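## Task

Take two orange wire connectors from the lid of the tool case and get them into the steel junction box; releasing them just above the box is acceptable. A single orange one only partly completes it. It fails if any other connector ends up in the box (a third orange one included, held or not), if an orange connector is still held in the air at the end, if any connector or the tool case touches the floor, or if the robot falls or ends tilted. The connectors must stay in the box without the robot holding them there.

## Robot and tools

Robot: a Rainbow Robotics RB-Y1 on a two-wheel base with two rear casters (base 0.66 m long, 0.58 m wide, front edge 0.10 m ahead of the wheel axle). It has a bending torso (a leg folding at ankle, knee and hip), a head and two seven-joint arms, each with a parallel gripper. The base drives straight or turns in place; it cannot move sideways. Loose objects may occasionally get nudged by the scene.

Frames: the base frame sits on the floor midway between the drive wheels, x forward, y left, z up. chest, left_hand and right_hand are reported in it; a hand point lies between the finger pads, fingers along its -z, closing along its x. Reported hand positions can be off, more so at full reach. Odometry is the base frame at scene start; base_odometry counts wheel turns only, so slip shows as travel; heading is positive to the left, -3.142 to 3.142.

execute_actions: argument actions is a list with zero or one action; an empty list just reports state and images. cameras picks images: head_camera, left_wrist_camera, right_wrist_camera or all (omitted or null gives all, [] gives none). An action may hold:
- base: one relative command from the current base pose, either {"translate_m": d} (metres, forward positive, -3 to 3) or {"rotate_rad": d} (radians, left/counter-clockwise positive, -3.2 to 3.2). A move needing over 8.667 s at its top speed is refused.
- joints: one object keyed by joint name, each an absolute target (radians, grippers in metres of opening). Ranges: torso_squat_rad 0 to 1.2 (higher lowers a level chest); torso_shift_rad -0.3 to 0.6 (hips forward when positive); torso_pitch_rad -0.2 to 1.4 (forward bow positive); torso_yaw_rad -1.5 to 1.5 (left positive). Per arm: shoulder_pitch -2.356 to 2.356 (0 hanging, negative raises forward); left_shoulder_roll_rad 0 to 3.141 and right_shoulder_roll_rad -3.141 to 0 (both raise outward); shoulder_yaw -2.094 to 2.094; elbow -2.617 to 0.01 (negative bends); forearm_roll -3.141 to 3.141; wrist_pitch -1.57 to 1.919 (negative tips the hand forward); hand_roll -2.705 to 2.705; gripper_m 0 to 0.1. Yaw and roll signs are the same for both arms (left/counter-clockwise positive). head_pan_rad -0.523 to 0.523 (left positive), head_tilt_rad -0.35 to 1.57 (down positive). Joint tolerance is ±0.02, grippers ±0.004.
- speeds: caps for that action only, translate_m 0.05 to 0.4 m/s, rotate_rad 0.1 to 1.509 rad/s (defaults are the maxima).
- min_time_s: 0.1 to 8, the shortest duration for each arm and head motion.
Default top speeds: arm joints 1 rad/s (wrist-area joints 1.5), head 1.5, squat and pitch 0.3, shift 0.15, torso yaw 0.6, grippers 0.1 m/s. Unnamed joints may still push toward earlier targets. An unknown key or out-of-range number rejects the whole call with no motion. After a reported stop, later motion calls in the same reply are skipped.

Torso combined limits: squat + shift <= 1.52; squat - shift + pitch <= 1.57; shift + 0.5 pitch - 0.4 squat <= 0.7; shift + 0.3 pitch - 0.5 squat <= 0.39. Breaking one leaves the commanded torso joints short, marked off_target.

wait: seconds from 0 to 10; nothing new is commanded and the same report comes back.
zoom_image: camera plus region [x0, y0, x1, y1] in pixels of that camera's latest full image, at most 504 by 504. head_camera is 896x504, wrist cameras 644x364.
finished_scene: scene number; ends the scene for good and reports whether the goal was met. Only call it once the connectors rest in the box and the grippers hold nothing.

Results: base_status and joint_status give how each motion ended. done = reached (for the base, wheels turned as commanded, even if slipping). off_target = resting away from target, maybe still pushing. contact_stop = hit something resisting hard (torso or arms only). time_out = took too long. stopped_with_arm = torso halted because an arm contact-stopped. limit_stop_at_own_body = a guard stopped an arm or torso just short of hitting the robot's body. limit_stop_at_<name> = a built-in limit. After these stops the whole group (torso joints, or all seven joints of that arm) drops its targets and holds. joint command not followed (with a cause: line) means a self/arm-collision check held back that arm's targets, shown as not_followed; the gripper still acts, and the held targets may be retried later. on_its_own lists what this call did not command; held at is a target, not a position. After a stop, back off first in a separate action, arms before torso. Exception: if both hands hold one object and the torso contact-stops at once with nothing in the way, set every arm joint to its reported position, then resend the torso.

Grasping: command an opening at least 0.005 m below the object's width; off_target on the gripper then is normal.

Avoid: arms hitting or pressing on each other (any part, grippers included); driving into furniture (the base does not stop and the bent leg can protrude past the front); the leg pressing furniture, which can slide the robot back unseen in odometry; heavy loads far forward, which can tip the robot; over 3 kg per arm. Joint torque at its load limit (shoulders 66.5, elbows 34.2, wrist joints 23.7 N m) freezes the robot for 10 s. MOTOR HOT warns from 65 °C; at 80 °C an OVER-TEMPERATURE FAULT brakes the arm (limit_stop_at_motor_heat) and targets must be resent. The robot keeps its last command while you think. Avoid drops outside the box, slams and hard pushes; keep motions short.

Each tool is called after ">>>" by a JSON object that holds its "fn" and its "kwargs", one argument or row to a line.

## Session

>>> {"fn": "execute_actions", "kwargs": {
  "actions": [],
  "cameras": ["head_camera"]
}}

Scene clock: 0.00 s.
base_odometry: x=+0.000 y=+0.000 heading=+0.000 (m, m, rad; odometry frame)
base_status: not commanded
joint_positions: torso_squat_rad=+0.350 torso_shift_rad=-0.001 torso_pitch_rad=+0.000 torso_yaw_rad=+0.000 left_shoulder_pitch_rad=-0.027 left_shoulder_roll_rad=+0.044 left_shoulder_yaw_rad=+0.029 left_elbow_rad=-0.240 left_forearm_roll_rad=+0.037 left_wrist_pitch_rad=-0.021 left_hand_roll_rad=-0.026 left_gripper_m=+0.099 right_shoulder_pitch_rad=-0.016 right_shoulder_roll_rad=-0.040 right_shoulder_yaw_rad=+0.016 right_elbow_rad=-0.138 right_forearm_roll_rad=+0.006 right_wrist_pitch_rad=+0.017 right_hand_roll_rad=+0.002 right_gripper_m=+0.099 head_pan_rad=+0.000 head_tilt_rad=+0.401
joint_status: not commanded
chest: x=-0.2285 y=+0.0001 z=+1.2474 quat_wxyz=(+1.000, +0.000, +0.000, +0.000) (m; base frame)
left_hand: x=-0.0876 y=+0.2552 z=+0.5767 quat_wxyz=(+0.989, +0.022, -0.143, +0.013) (m; base frame)
right_hand: x=-0.1532 y=-0.2498 z=+0.5665 quat_wxyz=(+0.997, -0.020, -0.068, +0.016) (m; base frame)
pictures: head_camera
Images, in order (width x height): head_camera 896x504.

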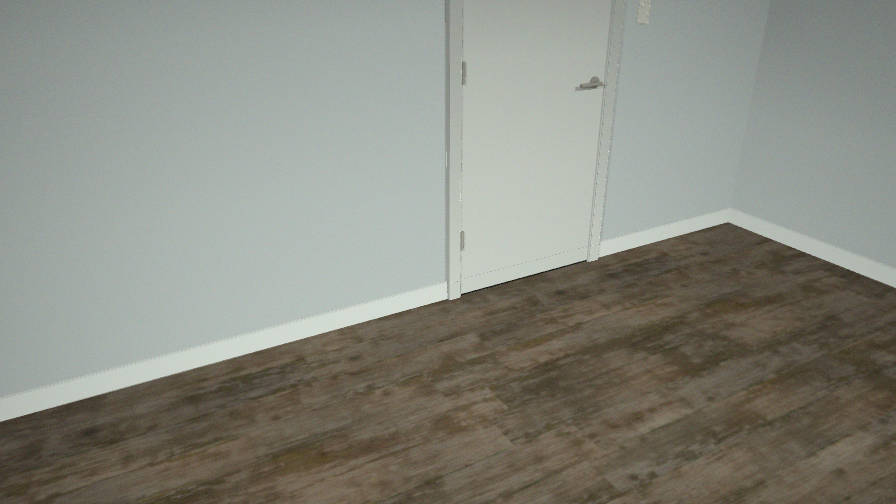

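>>> {"fn": "execute_actions", "kwargs": {
  "actions": [
    {"base":{"rotate_rad":2.1},"joints":{"torso_squat_rad":0.1,"left_shoulder_pitch_rad":-0.9,"left_shoulder_roll_rad":0.02,"left_shoulder_yaw_rad":-0.025,"left_forearm_roll_rad":0,"left_elbow_rad":-1.0,"left_wrist_pitch_rad":1.9,"left_hand_roll_rad":-1.3,"left_gripper_m":0.04}}
  ],
  "cameras": ["head_camera"]
}}

Scene clock: 10.83 s.
base_odometry: x=+0.000 y=+0.000 heading=+2.099 (m, m, rad; odometry frame)
base_status: done
joint_positions: torso_squat_rad=+0.100 torso_shift_rad=-0.001 torso_pitch_rad=+0.000 torso_yaw_rad=+0.000 left_shoulder_pitch_rad=-0.900 left_shoulder_roll_rad=+0.020 left_shoulder_yaw_rad=-0.025 left_elbow_rad=-1.000 left_forearm_roll_rad=+0.000 left_wrist_pitch_rad=+1.900 left_hand_roll_rad=-1.300 left_gripper_m=+0.040 right_shoulder_pitch_rad=-0.016 right_shoulder_roll_rad=-0.040 right_shoulder_yaw_rad=+0.016 right_elbow_rad=-0.138 right_forearm_roll_rad=+0.006 right_wrist_pitch_rad=+0.017 right_hand_roll_rad=+0.002 right_gripper_m=+0.099 head_pan_rad=+0.000 head_tilt_rad=+0.401
joint_status: all done
chest: x=-0.2285 y=+0.0000 z=+1.2864 quat_wxyz=(+1.000, +0.000, +0.000, +0.000) (m; base frame)
left_hand: x=+0.2345 y=+0.1459 z=+1.0152 quat_wxyz=(+0.705, +0.051, +0.066, -0.704) (m; base frame)
right_hand: x=-0.1533 y=-0.2498 z=+0.6055 quat_wxyz=(+0.997, -0.020, -0.068, +0.016) (m; base frame)
pictures: head_camera
Images, in order (width x height): head_camera 896x504.

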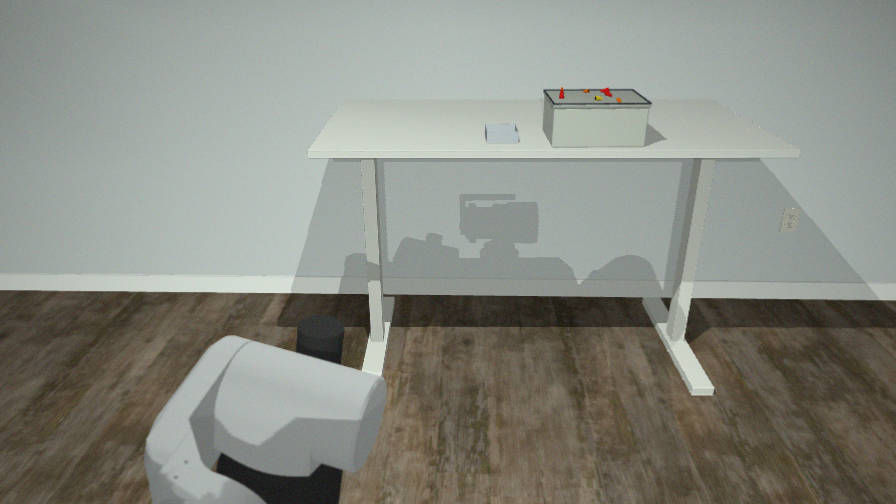

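>>> {"fn": "execute_actions", "kwargs": {
  "actions": [
    {"base":{"rotate_rad":-0.37},"joints":{"left_shoulder_pitch_rad":-1.65,"left_elbow_rad":-0.25,"left_shoulder_roll_rad":0.2}}
  ],
  "cameras": []
}}

>>> {"fn": "execute_actions", "kwargs": {
  "actions": [
    {"base":{"translate_m":1.45}}
  ],
  "cameras": []
}}

>>> {"fn": "execute_actions", "kwargs": {
  "actions": [
    {"base":{"rotate_rad":0.37},"joints":{"head_tilt_rad":0.6}}
  ],
  "cameras": ["head_camera","left_wrist_camera"]
}}

Scene clock: 28.30 s.
base_odometry: x=+0.000 y=+0.000 heading=+1.731 (m, m, rad; odometry frame)
base_status: done
joint_positions: torso_squat_rad=+0.100 torso_shift_rad=-0.001 torso_pitch_rad=+0.000 torso_yaw_rad=+0.000 left_shoulder_pitch_rad=-1.650 left_shoulder_roll_rad=+0.200 left_shoulder_yaw_rad=-0.025 left_elbow_rad=-0.250 left_forearm_roll_rad=+0.000 left_wrist_pitch_rad=+1.900 left_hand_roll_rad=-1.300 left_gripper_m=+0.040 right_shoulder_pitch_rad=-0.016 right_shoulder_roll_rad=-0.040 right_shoulder_yaw_rad=+0.016 right_elbow_rad=-0.138 right_forearm_roll_rad=+0.006 right_wrist_pitch_rad=+0.017 right_hand_roll_rad=+0.002 right_gripper_m=+0.099 head_pan_rad=+0.000 head_tilt_rad=+0.401
joint_status: all done
chest: x=-0.2285 y=+0.0000 z=+1.2864 quat_wxyz=(+1.000, +0.000, +0.000, +0.000) (m; base frame)
left_hand: x=+0.2914 y=+0.1948 z=+1.2244 quat_wxyz=(+0.736, +0.145, +0.125, -0.650) (m; base frame)
right_hand: x=-0.1533 y=-0.2498 z=+0.6055 quat_wxyz=(+0.997, -0.020, -0.068, +0.016) (m; base frame)
pictures: none
No camera images: the call's "cameras" was empty. Leave "cameras" out to get every camera's image.

Scene clock: 33.50 s.
base_odometry: x=-0.234 y=+1.431 heading=+1.733 (m, m, rad; odometry frame)
base_status: done
joint_positions: torso_squat_rad=+0.100 torso_shift_rad=-0.001 torso_pitch_rad=+0.000 torso_yaw_rad=+0.000 left_shoulder_pitch_rad=-1.650 left_shoulder_roll_rad=+0.200 left_shoulder_yaw_rad=-0.025 left_elbow_rad=-0.250 left_forearm_roll_rad=+0.000 left_wrist_pitch_rad=+1.900 left_hand_roll_rad=-1.300 left_gripper_m=+0.040 right_shoulder_pitch_rad=-0.016 right_shoulder_roll_rad=-0.040 right_shoulder_yaw_rad=+0.016 right_elbow_rad=-0.138 right_forearm_roll_rad=+0.006 right_wrist_pitch_rad=+0.017 right_hand_roll_rad=+0.002 right_gripper_m=+0.099 head_pan_rad=+0.000 head_tilt_rad=+0.401
joint_status: not commanded
chest: x=-0.2284 y=+0.0000 z=+1.2864 quat_wxyz=(+1.000, +0.000, +0.000, +0.000) (m; base frame)
left_hand: x=+0.2914 y=+0.1948 z=+1.2244 quat_wxyz=(+0.736, +0.145, +0.125, -0.650) (m; base frame)
right_hand: x=-0.1532 y=-0.2498 z=+0.6055 quat_wxyz=(+0.997, -0.020, -0.068, +0.016) (m; base frame)
pictures: none
No camera images: the call's "cameras" was empty. Leave "cameras" out to get every camera's image.

Scene clock: 35.83 s.
base_odometry: x=-0.233 y=+1.431 heading=+2.102 (m, m, rad; odometry frame)
base_status: done
joint_positions: torso_squat_rad=+0.100 torso_shift_rad=-0.001 torso_pitch_rad=+0.000 torso_yaw_rad=+0.000 left_shoulder_pitch_rad=-1.650 left_shoulder_roll_rad=+0.200 left_shoulder_yaw_rad=-0.025 left_elbow_rad=-0.250 left_forearm_roll_rad=+0.000 left_wrist_pitch_rad=+1.900 left_hand_roll_rad=-1.300 left_gripper_m=+0.040 right_shoulder_pitch_rad=-0.016 right_shoulder_roll_rad=-0.040 right_shoulder_yaw_rad=+0.016 right_elbow_rad=-0.138 right_forearm_roll_rad=+0.006 right_wrist_pitch_rad=+0.017 right_hand_roll_rad=+0.002 right_gripper_m=+0.099 head_pan_rad=+0.000 head_tilt_rad=+0.600
joint_status: all done
chest: x=-0.2284 y=+0.0000 z=+1.2864 quat_wxyz=(+1.000, +0.000, +0.000, +0.000) (m; base frame)
left_hand: x=+0.2914 y=+0.1948 z=+1.2244 quat_wxyz=(+0.736, +0.145, +0.125, -0.650) (m; base frame)
right_hand: x=-0.1533 y=-0.2498 z=+0.6055 quat_wxyz=(+0.997, -0.020, -0.068, +0.016) (m; base frame)
pictures: head_camera, left_wrist_camera
Images, in order (width x height): head_camera 896x504, left_wrist_camera 644x364.

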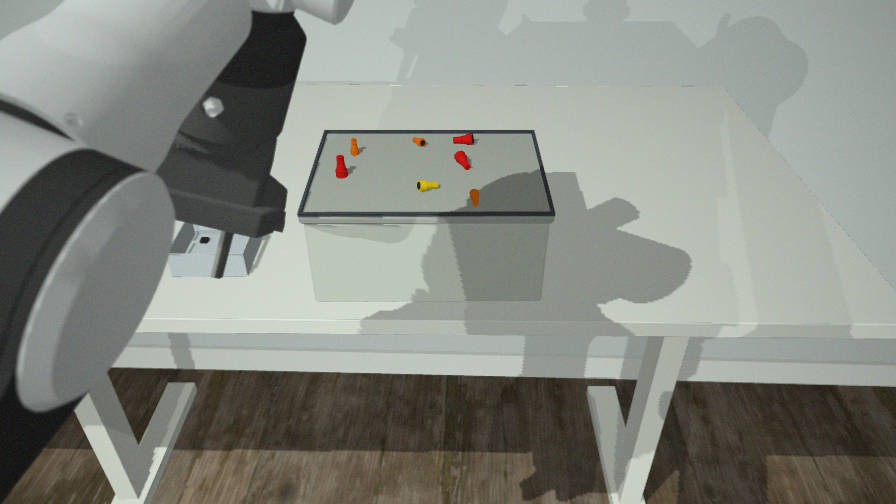

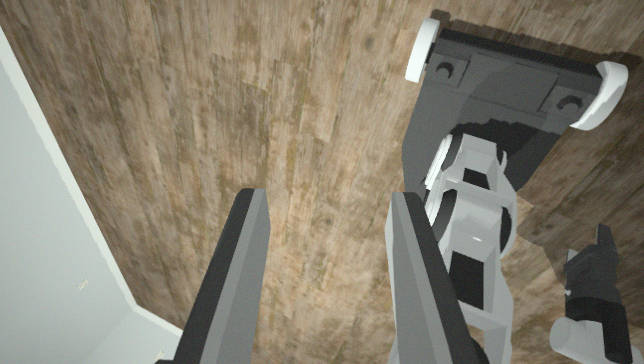

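>>> {"fn": "execute_actions", "kwargs": {
  "actions": [
    {"base":{"translate_m":0.35},"joints":{"head_tilt_rad":0.85,"left_forearm_roll_rad":0.36,"torso_shift_rad":0.1,"head_pan_rad":0.1}}
  ],
  "cameras": ["head_camera","left_wrist_camera"]
}}

Scene clock: 52.33 s.
base_odometry: x=-0.411 y=+1.732 heading=+2.103 (m, m, rad; odometry frame)
base_status: done
joint_positions: torso_squat_rad=+0.100 torso_shift_rad=+0.100 torso_pitch_rad=+0.000 torso_yaw_rad=+0.000 left_shoulder_pitch_rad=-1.650 left_shoulder_roll_rad=+0.200 left_shoulder_yaw_rad=-0.025 left_elbow_rad=-0.250 left_forearm_roll_rad=+0.360 left_wrist_pitch_rad=+1.900 left_hand_roll_rad=-1.300 left_gripper_m=+0.040 right_shoulder_pitch_rad=-0.016 right_shoulder_roll_rad=-0.040 right_shoulder_yaw_rad=+0.016 right_elbow_rad=-0.139 right_forearm_roll_rad=+0.006 right_wrist_pitch_rad=+0.017 right_hand_roll_rad=+0.002 right_gripper_m=+0.099 head_pan_rad=+0.100 head_tilt_rad=+0.850
joint_status: all done
chest: x=-0.1583 y=+0.0000 z=+1.2829 quat_wxyz=(+1.000, +0.000, +0.000, +0.000) (m; base frame)
left_hand: x=+0.3458 y=+0.1200 z=+1.2047 quat_wxyz=(+0.713, -0.004, +0.041, -0.700) (m; base frame)
right_hand: x=-0.0832 y=-0.2498 z=+0.6020 quat_wxyz=(+0.997, -0.020, -0.068, +0.016) (m; base frame)
pictures: head_camera, left_wrist_camera
Images, in order (width x height): head_camera 896x504, left_wrist_camera 644x364.

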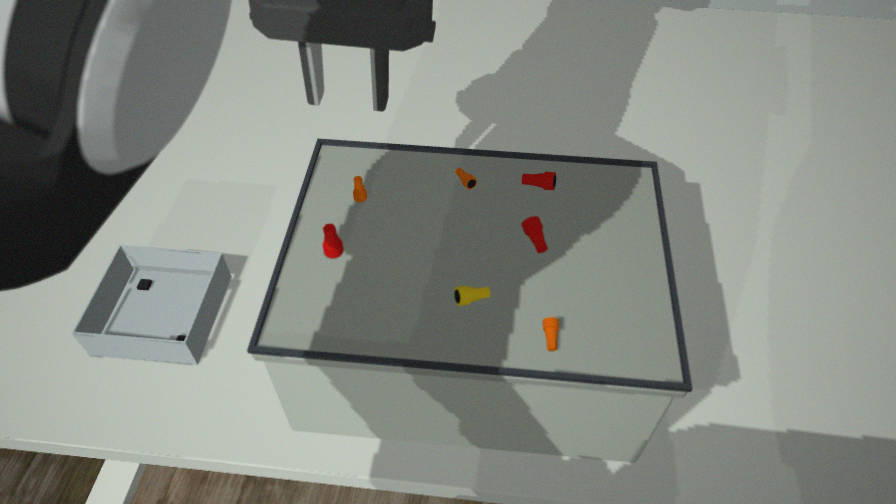

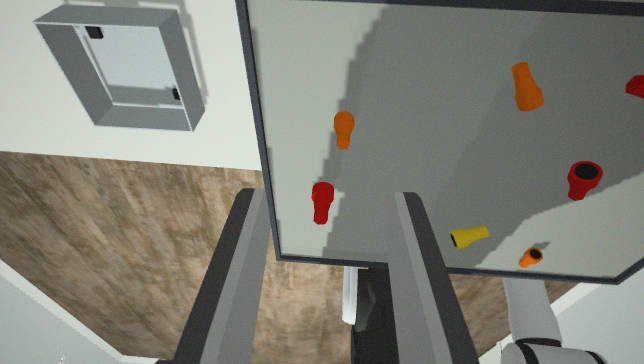

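>>> {"fn": "execute_actions", "kwargs": {
  "actions": [
    {"joints":{"torso_squat_rad":0.37,"torso_shift_rad":0.085,"torso_yaw_rad":-0.025}}
  ],
  "cameras": ["head_camera","left_wrist_camera"]
}}

Scene clock: 63.60 s.
base_odometry: x=-0.411 y=+1.732 heading=+2.103 (m, m, rad; odometry frame)
base_status: not commanded
joint_positions: torso_squat_rad=+0.370 torso_shift_rad=+0.085 torso_pitch_rad=+0.000 torso_yaw_rad=-0.025 left_shoulder_pitch_rad=-1.650 left_shoulder_roll_rad=+0.200 left_shoulder_yaw_rad=-0.025 left_elbow_rad=-0.250 left_forearm_roll_rad=+0.360 left_wrist_pitch_rad=+1.900 left_hand_roll_rad=-1.300 left_gripper_m=+0.040 right_shoulder_pitch_rad=-0.016 right_shoulder_roll_rad=-0.040 right_shoulder_yaw_rad=+0.016 right_elbow_rad=-0.139 right_forearm_roll_rad=+0.006 right_wrist_pitch_rad=+0.017 right_hand_roll_rad=+0.002 right_gripper_m=+0.099 head_pan_rad=+0.100 head_tilt_rad=+0.850
joint_status: all done
chest: x=-0.1727 y=+0.0000 z=+1.2402 quat_wxyz=(+1.000, +0.000, +0.000, -0.012) (m; base frame)
left_hand: x=+0.3342 y=+0.1074 z=+1.1622 quat_wxyz=(+0.704, -0.004, +0.041, -0.709) (m; base frame)
right_hand: x=-0.1035 y=-0.2516 z=+0.5593 quat_wxyz=(+0.997, -0.021, -0.068, +0.004) (m; base frame)
pictures: head_camera, left_wrist_camera
Images, in order (width x height): head_camera 896x504, left_wrist_camera 644x364.

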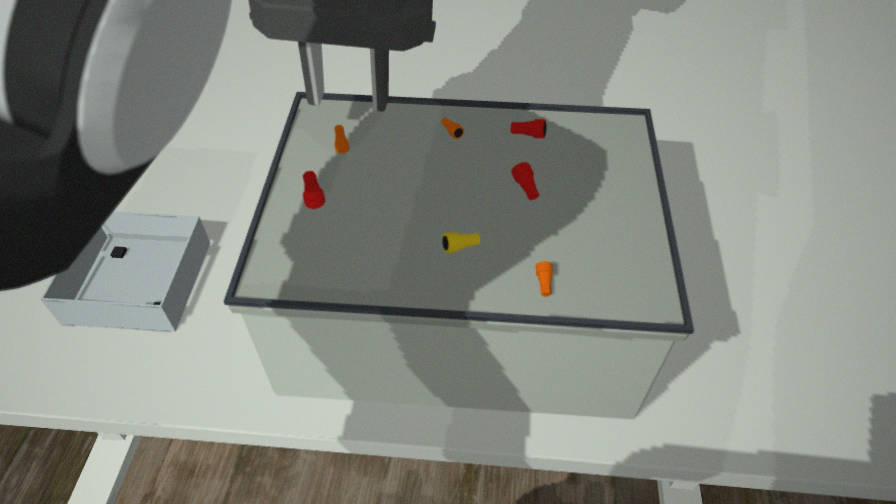

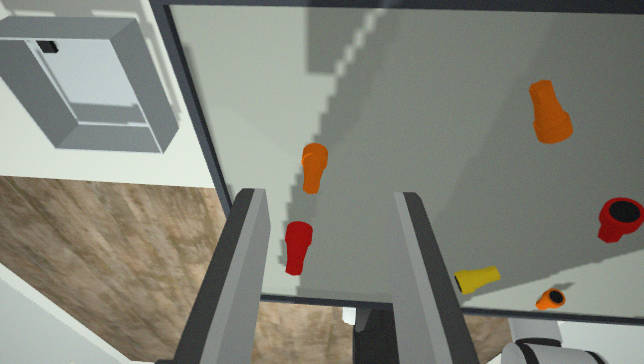

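>>> {"fn": "execute_actions", "kwargs": {
  "actions": [
    {"joints":{"torso_squat_rad":0.45,"torso_shift_rad":0.075,"torso_yaw_rad":-0.014}}
  ],
  "cameras": ["head_camera","left_wrist_camera"]
}}

Scene clock: 72.07 s.
base_odometry: x=-0.411 y=+1.732 heading=+2.103 (m, m, rad; odometry frame)
base_status: not commanded
joint_positions: torso_squat_rad=+0.450 torso_shift_rad=+0.075 torso_pitch_rad=+0.000 torso_yaw_rad=-0.014 left_shoulder_pitch_rad=-1.650 left_shoulder_roll_rad=+0.200 left_shoulder_yaw_rad=-0.025 left_elbow_rad=-0.250 left_forearm_roll_rad=+0.360 left_wrist_pitch_rad=+1.900 left_hand_roll_rad=-1.300 left_gripper_m=+0.040 right_shoulder_pitch_rad=-0.016 right_shoulder_roll_rad=-0.040 right_shoulder_yaw_rad=+0.016 right_elbow_rad=-0.139 right_forearm_roll_rad=+0.006 right_wrist_pitch_rad=+0.017 right_hand_roll_rad=+0.002 right_gripper_m=+0.099 head_pan_rad=+0.100 head_tilt_rad=+0.850
joint_status: all done
chest: x=-0.1809 y=+0.0000 z=+1.2185 quat_wxyz=(+1.000, +0.000, +0.000, -0.007) (m; base frame)
left_hand: x=+0.3248 y=+0.1128 z=+1.1405 quat_wxyz=(+0.708, -0.004, +0.041, -0.705) (m; base frame)
right_hand: x=-0.1090 y=-0.2508 z=+0.5376 quat_wxyz=(+0.997, -0.021, -0.068, +0.009) (m; base frame)
pictures: head_camera, left_wrist_camera
Images, in order (width x height): head_camera 896x504, left_wrist_camera 644x364.

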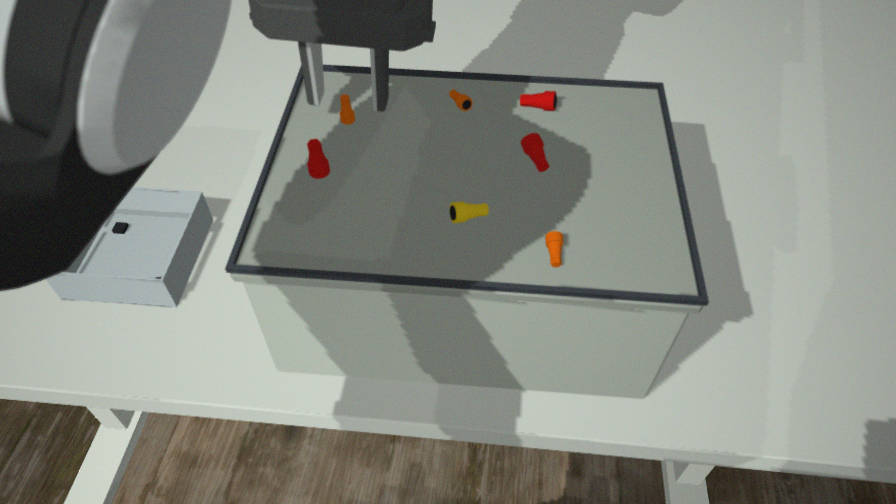

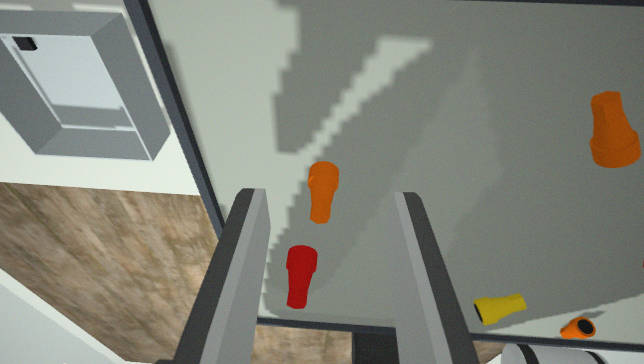

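>>> {"fn": "execute_actions", "kwargs": {
  "actions": [
    {"joints":{"torso_squat_rad":0.488}}
  ],
  "cameras": ["left_wrist_camera"]
}}

>>> {"fn": "execute_actions", "kwargs": {
  "actions": [
    {"joints":{"left_gripper_m":0.002}}
  ],
  "cameras": ["head_camera","left_wrist_camera"]
}}

Scene clock: 79.40 s.
base_odometry: x=-0.411 y=+1.732 heading=+2.103 (m, m, rad; odometry frame)
base_status: not commanded
joint_positions: torso_squat_rad=+0.488 torso_shift_rad=+0.075 torso_pitch_rad=+0.000 torso_yaw_rad=-0.014 left_shoulder_pitch_rad=-1.650 left_shoulder_roll_rad=+0.200 left_shoulder_yaw_rad=-0.025 left_elbow_rad=-0.250 left_forearm_roll_rad=+0.360 left_wrist_pitch_rad=+1.900 left_hand_roll_rad=-1.300 left_gripper_m=+0.040 right_shoulder_pitch_rad=-0.016 right_shoulder_roll_rad=-0.040 right_shoulder_yaw_rad=+0.016 right_elbow_rad=-0.139 right_forearm_roll_rad=+0.006 right_wrist_pitch_rad=+0.017 right_hand_roll_rad=+0.002 right_gripper_m=+0.099 head_pan_rad=+0.100 head_tilt_rad=+0.850
joint_status: all done
chest: x=-0.1818 y=+0.0000 z=+1.2065 quat_wxyz=(+1.000, +0.000, +0.000, -0.007) (m; base frame)
left_hand: x=+0.3240 y=+0.1129 z=+1.1284 quat_wxyz=(+0.708, -0.004, +0.041, -0.705) (m; base frame)
right_hand: x=-0.1099 y=-0.2508 z=+0.5256 quat_wxyz=(+0.997, -0.021, -0.068, +0.009) (m; base frame)
pictures: left_wrist_camera
Images, in order (width x height): left_wrist_camera 644x364.

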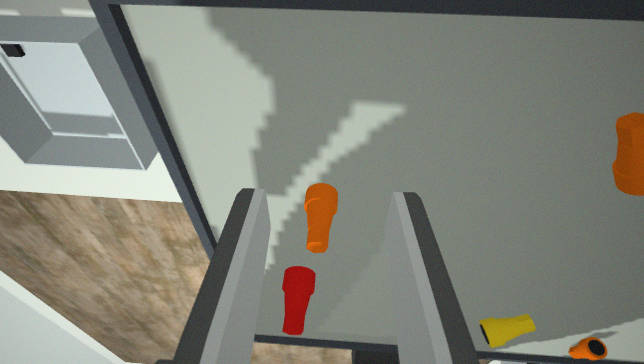

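Scene clock: 80.27 s.
base_odometry: x=-0.411 y=+1.732 heading=+2.103 (m, m, rad; odometry frame)
base_status: not commanded
joint_positions: torso_squat_rad=+0.488 torso_shift_rad=+0.075 torso_pitch_rad=+0.000 torso_yaw_rad=-0.014 left_shoulder_pitch_rad=-1.650 left_shoulder_roll_rad=+0.200 left_shoulder_yaw_rad=-0.025 left_elbow_rad=-0.250 left_forearm_roll_rad=+0.360 left_wrist_pitch_rad=+1.900 left_hand_roll_rad=-1.300 left_gripper_m=+0.007 right_shoulder_pitch_rad=-0.016 right_shoulder_roll_rad=-0.040 right_shoulder_yaw_rad=+0.016 right_elbow_rad=-0.139 right_forearm_roll_rad=+0.006 right_wrist_pitch_rad=+0.017 right_hand_roll_rad=+0.002 right_gripper_m=+0.099 head_pan_rad=+0.100 head_tilt_rad=+0.850
joint_status: left_gripper_m off_target (ended at +0.007, target +0.002)
chest: x=-0.1818 y=+0.0000 z=+1.2065 quat_wxyz=(+1.000, +0.000, +0.000, -0.007) (m; base frame)
left_hand: x=+0.3240 y=+0.1128 z=+1.1286 quat_wxyz=(+0.708, -0.004, +0.041, -0.705) (m; base frame)
right_hand: x=-0.1099 y=-0.2508 z=+0.5256 quat_wxyz=(+0.997, -0.021, -0.068, +0.009) (m; base frame)
pictures: head_camera, left_wrist_camera
Images, in order (width x height): head_camera 896x504, left_wrist_camera 644x364.

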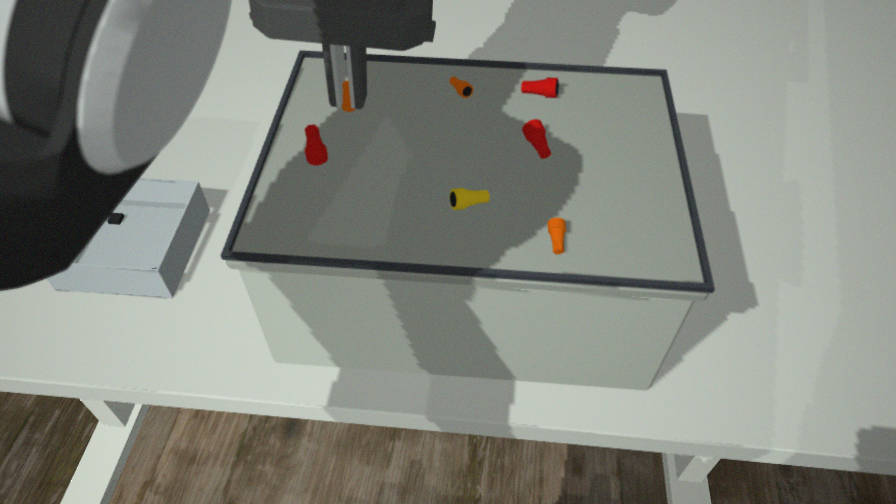

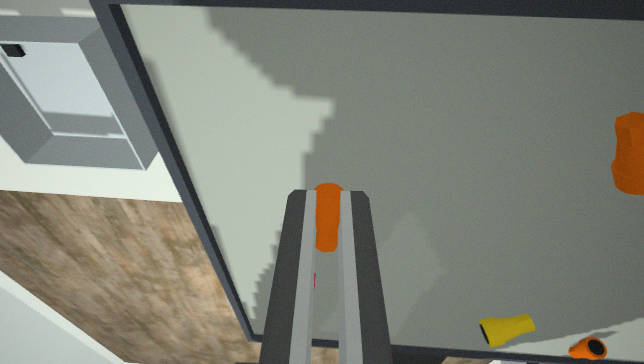

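>>> {"fn": "execute_actions", "kwargs": {
  "actions": [
    {"joints":{"torso_squat_rad":0.35}}
  ],
  "cameras": []
}}

>>> {"fn": "execute_actions", "kwargs": {
  "actions": [
    {"joints":{"torso_yaw_rad":0.34,"torso_shift_rad":0.1}}
  ],
  "cameras": []
}}

>>> {"fn": "execute_actions", "kwargs": {
  "actions": [
    {"joints":{"torso_squat_rad":0.65}}
  ],
  "cameras": ["head_camera","left_wrist_camera"]
}}

Scene clock: 92.97 s.
base_odometry: x=-0.411 y=+1.732 heading=+2.103 (m, m, rad; odometry frame)
base_status: not commanded
joint_positions: torso_squat_rad=+0.350 torso_shift_rad=+0.075 torso_pitch_rad=+0.000 torso_yaw_rad=-0.014 left_shoulder_pitch_rad=-1.650 left_shoulder_roll_rad=+0.200 left_shoulder_yaw_rad=-0.025 left_elbow_rad=-0.250 left_forearm_roll_rad=+0.360 left_wrist_pitch_rad=+1.900 left_hand_roll_rad=-1.300 left_gripper_m=+0.007 right_shoulder_pitch_rad=-0.016 right_shoulder_roll_rad=-0.040 right_shoulder_yaw_rad=+0.016 right_elbow_rad=-0.139 right_forearm_roll_rad=+0.006 right_wrist_pitch_rad=+0.017 right_hand_roll_rad=+0.002 right_gripper_m=+0.099 head_pan_rad=+0.100 head_tilt_rad=+0.850
joint_status: all done
chest: x=-0.1786 y=+0.0000 z=+1.2456 quat_wxyz=(+1.000, +0.000, +0.000, -0.007) (m; base frame)
left_hand: x=+0.3271 y=+0.1128 z=+1.1675 quat_wxyz=(+0.708, -0.004, +0.041, -0.705) (m; base frame)
right_hand: x=-0.1070 y=-0.2508 z=+0.5648 quat_wxyz=(+0.997, -0.021, -0.068, +0.009) (m; base frame)
pictures: none
No camera images: the call's "cameras" was empty. Leave "cameras" out to get every camera's image.

Scene clock: 94.33 s.
base_odometry: x=-0.411 y=+1.732 heading=+2.103 (m, m, rad; odometry frame)
base_status: not commanded
joint_positions: torso_squat_rad=+0.350 torso_shift_rad=+0.100 torso_pitch_rad=+0.000 torso_yaw_rad=+0.340 left_shoulder_pitch_rad=-1.650 left_shoulder_roll_rad=+0.200 left_shoulder_yaw_rad=-0.025 left_elbow_rad=-0.250 left_forearm_roll_rad=+0.360 left_wrist_pitch_rad=+1.900 left_hand_roll_rad=-1.300 left_gripper_m=+0.007 right_shoulder_pitch_rad=-0.016 right_shoulder_roll_rad=-0.040 right_shoulder_yaw_rad=+0.016 right_elbow_rad=-0.138 right_forearm_roll_rad=+0.006 right_wrist_pitch_rad=+0.017 right_hand_roll_rad=+0.002 right_gripper_m=+0.099 head_pan_rad=+0.100 head_tilt_rad=+0.850
joint_status: all done
chest: x=-0.1624 y=+0.0000 z=+1.2442 quat_wxyz=(+0.986, +0.000, +0.000, +0.169) (m; base frame)
left_hand: x=+0.2728 y=+0.2813 z=+1.1660 quat_wxyz=(+0.821, -0.011, +0.039, -0.569) (m; base frame)
right_hand: x=-0.0084 y=-0.2104 z=+0.5633 quat_wxyz=(+0.980, -0.008, -0.070, +0.185) (m; base frame)
pictures: none
No camera images: the call's "cameras" was empty. Leave "cameras" out to get every camera's image.

Scene clock: 96.17 s.
base_odometry: x=-0.411 y=+1.732 heading=+2.103 (m, m, rad; odometry frame)
base_status: not commanded
joint_positions: torso_squat_rad=+0.650 torso_shift_rad=+0.100 torso_pitch_rad=+0.000 torso_yaw_rad=+0.340 left_shoulder_pitch_rad=-1.650 left_shoulder_roll_rad=+0.200 left_shoulder_yaw_rad=-0.025 left_elbow_rad=-0.250 left_forearm_roll_rad=+0.360 left_wrist_pitch_rad=+1.900 left_hand_roll_rad=-1.300 left_gripper_m=+0.007 right_shoulder_pitch_rad=-0.016 right_shoulder_roll_rad=-0.040 right_shoulder_yaw_rad=+0.016 right_elbow_rad=-0.138 right_forearm_roll_rad=+0.006 right_wrist_pitch_rad=+0.017 right_hand_roll_rad=+0.002 right_gripper_m=+0.099 head_pan_rad=+0.100 head_tilt_rad=+0.850
joint_status: all done
chest: x=-0.1725 y=+0.0000 z=+1.1444 quat_wxyz=(+0.986, +0.000, +0.000, +0.169) (m; base frame)
left_hand: x=+0.2627 y=+0.2813 z=+1.0663 quat_wxyz=(+0.821, -0.011, +0.039, -0.569) (m; base frame)
right_hand: x=-0.0183 y=-0.2104 z=+0.4635 quat_wxyz=(+0.980, -0.008, -0.070, +0.185) (m; base frame)
pictures: head_camera, left_wrist_camera
Images, in order (width x height): head_camera 896x504, left_wrist_camera 644x364.

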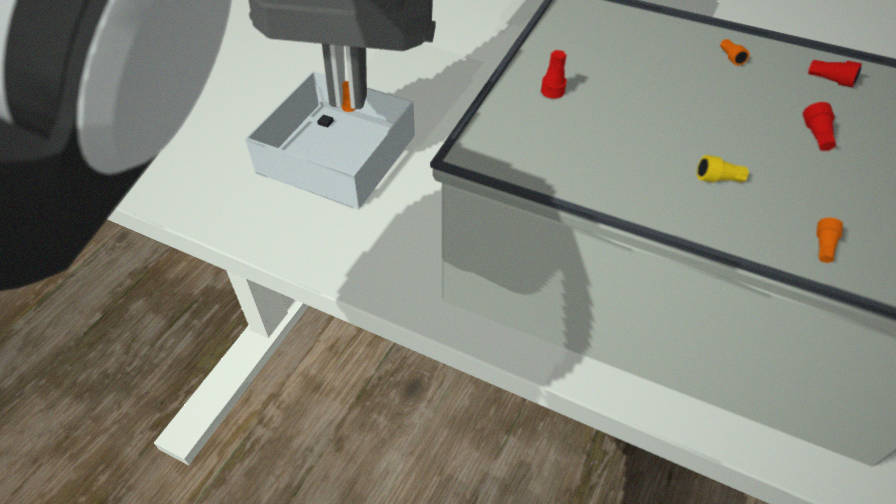

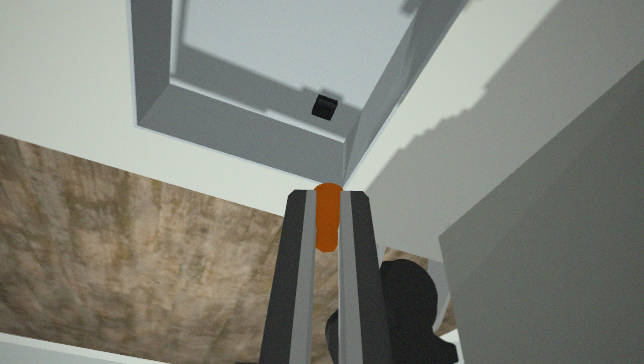

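>>> {"fn": "execute_actions", "kwargs": {
  "actions": [
    {"joints":{"torso_squat_rad":0.72,"torso_yaw_rad":0.4,"torso_shift_rad":0.15}}
  ],
  "cameras": ["head_camera","left_wrist_camera"]
}}

Scene clock: 100.77 s.
base_odometry: x=-0.411 y=+1.732 heading=+2.103 (m, m, rad; odometry frame)
base_status: not commanded
joint_positions: torso_squat_rad=+0.720 torso_shift_rad=+0.150 torso_pitch_rad=+0.000 torso_yaw_rad=+0.400 left_shoulder_pitch_rad=-1.650 left_shoulder_roll_rad=+0.200 left_shoulder_yaw_rad=-0.025 left_elbow_rad=-0.250 left_forearm_roll_rad=+0.360 left_wrist_pitch_rad=+1.900 left_hand_roll_rad=-1.300 left_gripper_m=+0.007 right_shoulder_pitch_rad=-0.016 right_shoulder_roll_rad=-0.040 right_shoulder_yaw_rad=+0.016 right_elbow_rad=-0.138 right_forearm_roll_rad=+0.006 right_wrist_pitch_rad=+0.017 right_hand_roll_rad=+0.002 right_gripper_m=+0.099 head_pan_rad=+0.100 head_tilt_rad=+0.850
joint_status: all done
chest: x=-0.1493 y=+0.0000 z=+1.1103 quat_wxyz=(+0.980, +0.000, +0.000, +0.199) (m; base frame)
left_hand: x=+0.2683 y=+0.3069 z=+1.0320 quat_wxyz=(+0.838, -0.012, +0.039, -0.544) (m; base frame)
right_hand: x=+0.0170 y=-0.2008 z=+0.4294 quat_wxyz=(+0.974, -0.006, -0.070, +0.214) (m; base frame)
pictures: head_camera, left_wrist_camera
Images, in order (width x height): head_camera 896x504, left_wrist_camera 644x364.

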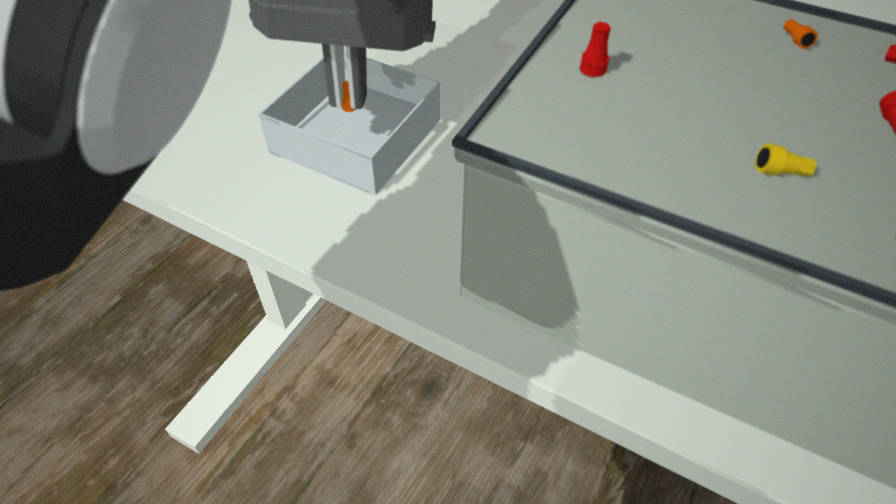

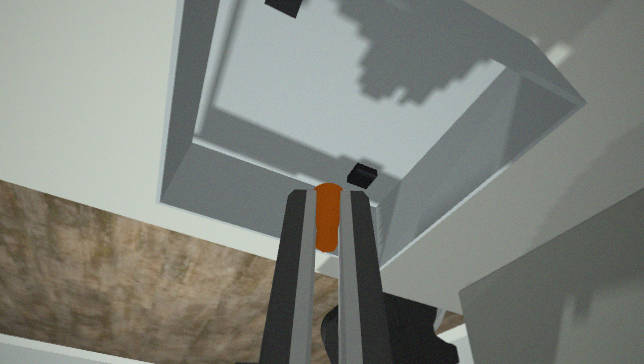

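>>> {"fn": "execute_actions", "kwargs": {
  "actions": [
    {"joints":{"torso_squat_rad":0.76,"torso_shift_rad":0.185}}
  ],
  "cameras": ["left_wrist_camera"]
}}

>>> {"fn": "execute_actions", "kwargs": {
  "actions": [
    {"joints":{"left_gripper_m":0.035}}
  ],
  "cameras": []
}}

>>> {"fn": "execute_actions", "kwargs": {
  "actions": [
    {"joints":{"torso_squat_rad":0.35,"torso_shift_rad":0.12}}
  ],
  "cameras": ["left_wrist_camera"]
}}

>>> {"fn": "execute_actions", "kwargs": {
  "actions": [
    {"joints":{"torso_yaw_rad":-0.15,"torso_shift_rad":0.065,"left_hand_roll_rad":-0.85,"head_pan_rad":0.25}}
  ],
  "cameras": ["head_camera","left_wrist_camera"]
}}

Scene clock: 115.50 s.
base_odometry: x=-0.411 y=+1.732 heading=+2.103 (m, m, rad; odometry frame)
base_status: not commanded
joint_positions: torso_squat_rad=+0.760 torso_shift_rad=+0.185 torso_pitch_rad=+0.000 torso_yaw_rad=+0.400 left_shoulder_pitch_rad=-1.650 left_shoulder_roll_rad=+0.200 left_shoulder_yaw_rad=-0.025 left_elbow_rad=-0.250 left_forearm_roll_rad=+0.360 left_wrist_pitch_rad=+1.900 left_hand_roll_rad=-1.300 left_gripper_m=+0.007 right_shoulder_pitch_rad=-0.016 right_shoulder_roll_rad=-0.040 right_shoulder_yaw_rad=+0.016 right_elbow_rad=-0.138 right_forearm_roll_rad=+0.006 right_wrist_pitch_rad=+0.017 right_hand_roll_rad=+0.002 right_gripper_m=+0.099 head_pan_rad=+0.100 head_tilt_rad=+0.850
joint_status: all done
chest: x=-0.1346 y=+0.0001 z=+1.0887 quat_wxyz=(+0.980, +0.000, +0.000, +0.199) (m; base frame)
left_hand: x=+0.2830 y=+0.3069 z=+1.0104 quat_wxyz=(+0.838, -0.012, +0.039, -0.544) (m; base frame)
right_hand: x=+0.0317 y=-0.2008 z=+0.4077 quat_wxyz=(+0.974, -0.006, -0.070, +0.214) (m; base frame)
pictures: left_wrist_camera
Images, in order (width x height): left_wrist_camera 644x364.

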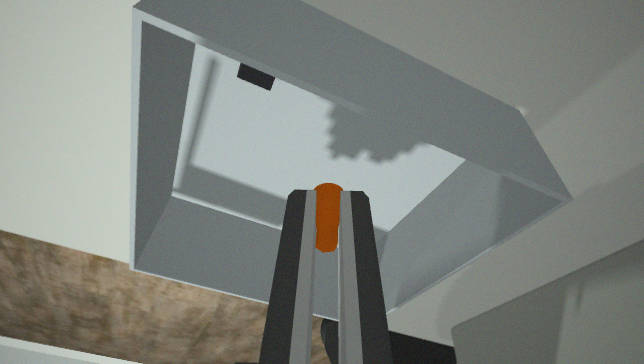

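Scene clock: 116.30 s.
base_odometry: x=-0.411 y=+1.732 heading=+2.103 (m, m, rad; odometry frame)
base_status: not commanded
joint_positions: torso_squat_rad=+0.760 torso_shift_rad=+0.185 torso_pitch_rad=+0.000 torso_yaw_rad=+0.400 left_shoulder_pitch_rad=-1.650 left_shoulder_roll_rad=+0.200 left_shoulder_yaw_rad=-0.025 left_elbow_rad=-0.250 left_forearm_roll_rad=+0.360 left_wrist_pitch_rad=+1.900 left_hand_roll_rad=-1.300 left_gripper_m=+0.035 right_shoulder_pitch_rad=-0.016 right_shoulder_roll_rad=-0.040 right_shoulder_yaw_rad=+0.016 right_elbow_rad=-0.138 right_forearm_roll_rad=+0.006 right_wrist_pitch_rad=+0.017 right_hand_roll_rad=+0.002 right_gripper_m=+0.099 head_pan_rad=+0.100 head_tilt_rad=+0.850
joint_status: all done
chest: x=-0.1346 y=+0.0001 z=+1.0887 quat_wxyz=(+0.980, +0.000, +0.000, +0.199) (m; base frame)
left_hand: x=+0.2830 y=+0.3069 z=+1.0104 quat_wxyz=(+0.838, -0.012, +0.039, -0.544) (m; base frame)
right_hand: x=+0.0317 y=-0.2008 z=+0.4077 quat_wxyz=(+0.974, -0.006, -0.070, +0.214) (m; base frame)
pictures: none
No camera images: the call's "cameras" was empty. Leave "cameras" out to get every camera's image.

Scene clock: 118.53 s.
base_odometry: x=-0.411 y=+1.732 heading=+2.103 (m, m, rad; odometry frame)
base_status: not commanded
joint_positions: torso_squat_rad=+0.350 torso_shift_rad=+0.120 torso_pitch_rad=+0.000 torso_yaw_rad=+0.400 left_shoulder_pitch_rad=-1.650 left_shoulder_roll_rad=+0.200 left_shoulder_yaw_rad=-0.025 left_elbow_rad=-0.250 left_forearm_roll_rad=+0.360 left_wrist_pitch_rad=+1.900 left_hand_roll_rad=-1.300 left_gripper_m=+0.035 right_shoulder_pitch_rad=-0.016 right_shoulder_roll_rad=-0.040 right_shoulder_yaw_rad=+0.016 right_elbow_rad=-0.138 right_forearm_roll_rad=+0.006 right_wrist_pitch_rad=+0.017 right_hand_roll_rad=+0.002 right_gripper_m=+0.099 head_pan_rad=+0.100 head_tilt_rad=+0.850
joint_status: all done
chest: x=-0.1492 y=+0.0000 z=+1.2428 quat_wxyz=(+0.980, +0.000, +0.000, +0.199) (m; base frame)
left_hand: x=+0.2683 y=+0.3068 z=+1.1645 quat_wxyz=(+0.838, -0.012, +0.039, -0.544) (m; base frame)
right_hand: x=+0.0170 y=-0.2009 z=+0.5618 quat_wxyz=(+0.974, -0.006, -0.070, +0.214) (m; base frame)
pictures: left_wrist_camera
Images, in order (width x height): left_wrist_camera 644x364.

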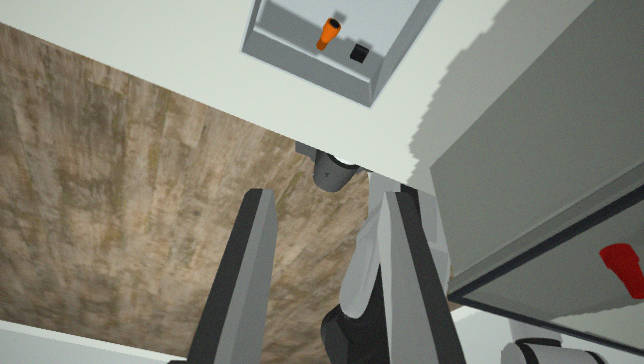

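Scene clock: 120.23 s.
base_odometry: x=-0.411 y=+1.732 heading=+2.103 (m, m, rad; odometry frame)
base_status: not commanded
joint_positions: torso_squat_rad=+0.350 torso_shift_rad=+0.065 torso_pitch_rad=+0.000 torso_yaw_rad=-0.150 left_shoulder_pitch_rad=-1.650 left_shoulder_roll_rad=+0.200 left_shoulder_yaw_rad=-0.025 left_elbow_rad=-0.250 left_forearm_roll_rad=+0.360 left_wrist_pitch_rad=+1.900 left_hand_roll_rad=-0.850 left_gripper_m=+0.035 right_shoulder_pitch_rad=-0.016 right_shoulder_roll_rad=-0.040 right_shoulder_yaw_rad=+0.016 right_elbow_rad=-0.138 right_forearm_roll_rad=+0.006 right_wrist_pitch_rad=+0.017 right_hand_roll_rad=+0.002 right_gripper_m=+0.099 head_pan_rad=+0.250 head_tilt_rad=+0.850
joint_status: all done
chest: x=-0.1853 y=+0.0000 z=+1.2461 quat_wxyz=(+0.997, +0.000, +0.000, -0.075) (m; base frame)
left_hand: x=+0.3311 y=+0.0433 z=+1.1681 quat_wxyz=(+0.810, +0.008, +0.040, -0.586) (m; base frame)
right_hand: x=-0.1482 y=-0.2582 z=+0.5652 quat_wxyz=(+0.996, -0.025, -0.066, -0.059) (m; base frame)
pictures: head_camera, left_wrist_camera
Images, in order (width x height): head_camera 896x504, left_wrist_camera 644x364.

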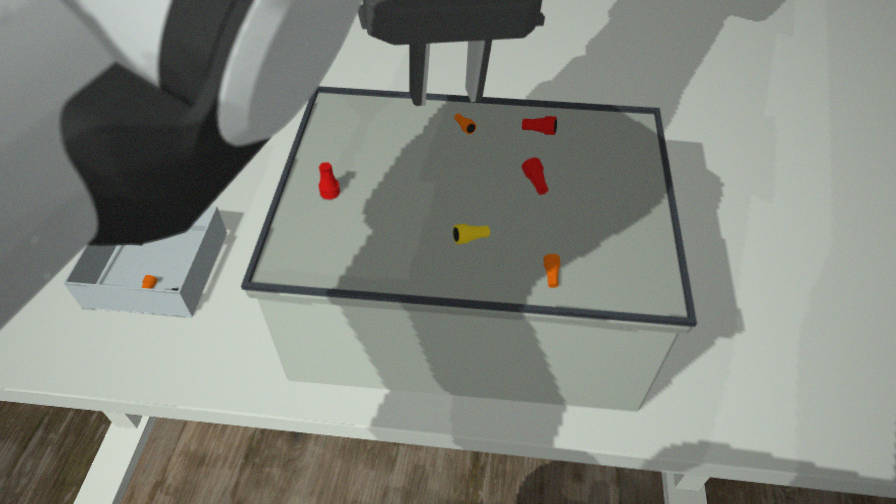

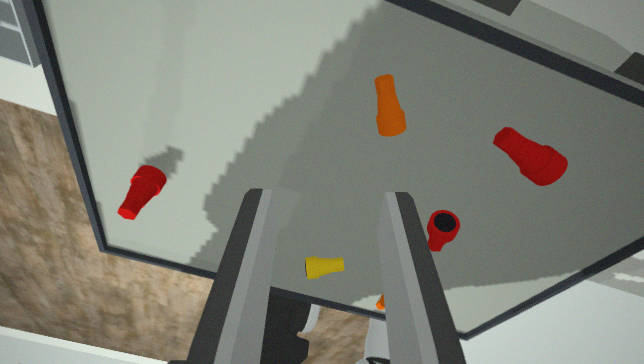

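>>> {"fn": "execute_actions", "kwargs": {
  "actions": [
    {"joints":{"torso_yaw_rad":-0.192,"torso_shift_rad":0.1,"torso_squat_rad":0.44,"left_hand_roll_rad":-0.7}}
  ],
  "cameras": ["head_camera","left_wrist_camera"]
}}

Scene clock: 128.73 s.
base_odometry: x=-0.411 y=+1.732 heading=+2.103 (m, m, rad; odometry frame)
base_status: not commanded
joint_positions: torso_squat_rad=+0.440 torso_shift_rad=+0.100 torso_pitch_rad=+0.000 torso_yaw_rad=-0.192 left_shoulder_pitch_rad=-1.650 left_shoulder_roll_rad=+0.200 left_shoulder_yaw_rad=-0.025 left_elbow_rad=-0.250 left_forearm_roll_rad=+0.360 left_wrist_pitch_rad=+1.900 left_hand_roll_rad=-0.700 left_gripper_m=+0.035 right_shoulder_pitch_rad=-0.016 right_shoulder_roll_rad=-0.040 right_shoulder_yaw_rad=+0.016 right_elbow_rad=-0.138 right_forearm_roll_rad=+0.006 right_wrist_pitch_rad=+0.017 right_hand_roll_rad=+0.002 right_gripper_m=+0.099 head_pan_rad=+0.250 head_tilt_rad=+0.850
joint_status: all done
chest: x=-0.1647 y=+0.0000 z=+1.2201 quat_wxyz=(+0.995, +0.000, +0.000, -0.096) (m; base frame)
left_hand: x=+0.3530 y=+0.0216 z=+1.1420 quat_wxyz=(+0.840, +0.012, +0.039, -0.541) (m; base frame)
right_hand: x=-0.1385 y=-0.2595 z=+0.5392 quat_wxyz=(+0.994, -0.027, -0.066, -0.080) (m; base frame)
pictures: head_camera, left_wrist_camera
Images, in order (width x height): head_camera 896x504, left_wrist_camera 644x364.

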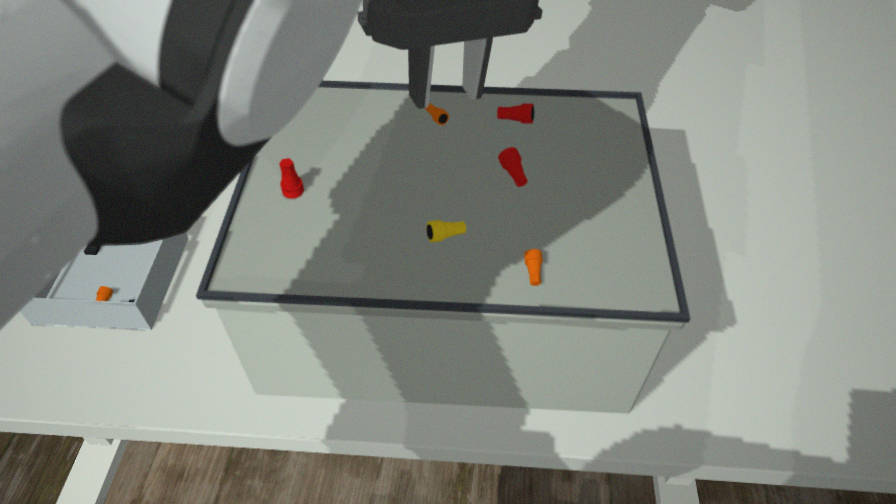

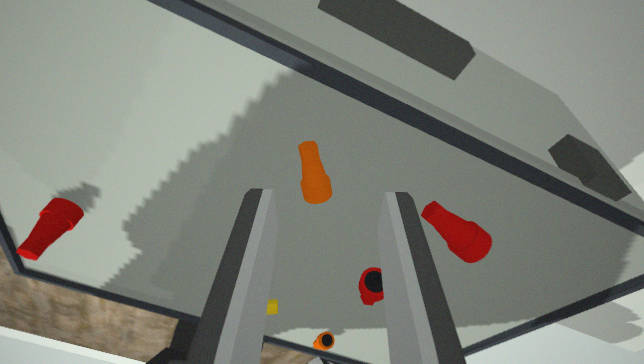

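>>> {"fn": "execute_actions", "kwargs": {
  "actions": [
    {"joints":{"torso_yaw_rad":-0.183,"torso_shift_rad":0.093,"torso_squat_rad":0.495,"left_hand_roll_rad":-0.5}}
  ],
  "cameras": ["head_camera","left_wrist_camera"]
}}

>>> {"fn": "zoom_image", "kwargs": {
  "camera": "head_camera",
  "region": [360,20,560,170]
}}

Scene clock: 135.13 s.
base_odometry: x=-0.411 y=+1.732 heading=+2.103 (m, m, rad; odometry frame)
base_status: not commanded
joint_positions: torso_squat_rad=+0.495 torso_shift_rad=+0.093 torso_pitch_rad=+0.000 torso_yaw_rad=-0.183 left_shoulder_pitch_rad=-1.650 left_shoulder_roll_rad=+0.200 left_shoulder_yaw_rad=-0.025 left_elbow_rad=-0.250 left_forearm_roll_rad=+0.360 left_wrist_pitch_rad=+1.900 left_hand_roll_rad=-0.500 left_gripper_m=+0.035 right_shoulder_pitch_rad=-0.016 right_shoulder_roll_rad=-0.040 right_shoulder_yaw_rad=+0.016 right_elbow_rad=-0.138 right_forearm_roll_rad=+0.006 right_wrist_pitch_rad=+0.017 right_hand_roll_rad=+0.002 right_gripper_m=+0.099 head_pan_rad=+0.250 head_tilt_rad=+0.850
joint_status: all done
chest: x=-0.1710 y=+0.0000 z=+1.2032 quat_wxyz=(+0.996, +0.000, +0.000, -0.091) (m; base frame)
left_hand: x=+0.3466 y=+0.0262 z=+1.1253 quat_wxyz=(+0.892, +0.016, +0.038, -0.451) (m; base frame)
right_hand: x=-0.1423 y=-0.2593 z=+0.5224 quat_wxyz=(+0.995, -0.026, -0.066, -0.075) (m; base frame)
pictures: head_camera, left_wrist_camera
Images, in order (width x height): head_camera 896x504, left_wrist_camera 644x364.

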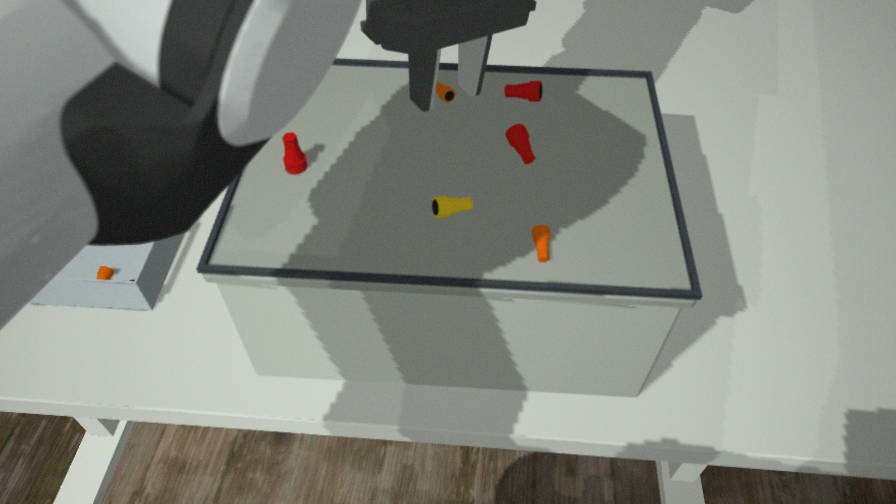

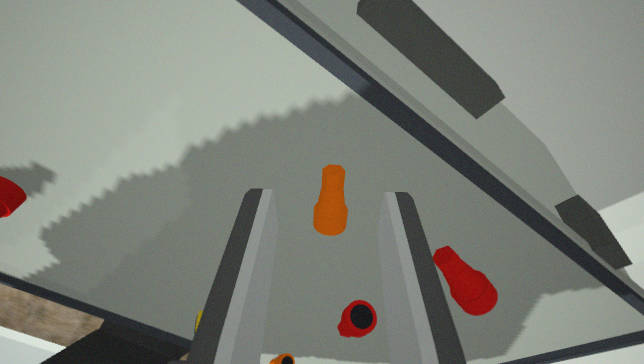

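Region (360, 20, 560, 170) of head_camera's 896x504 image, scaled by 2.520, with more detail than that image has; it fills the top 378 rows of this view, and the rest is white.

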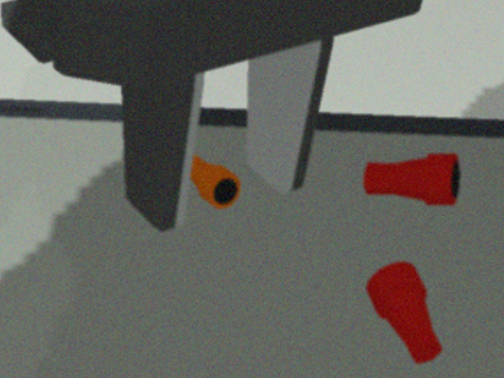

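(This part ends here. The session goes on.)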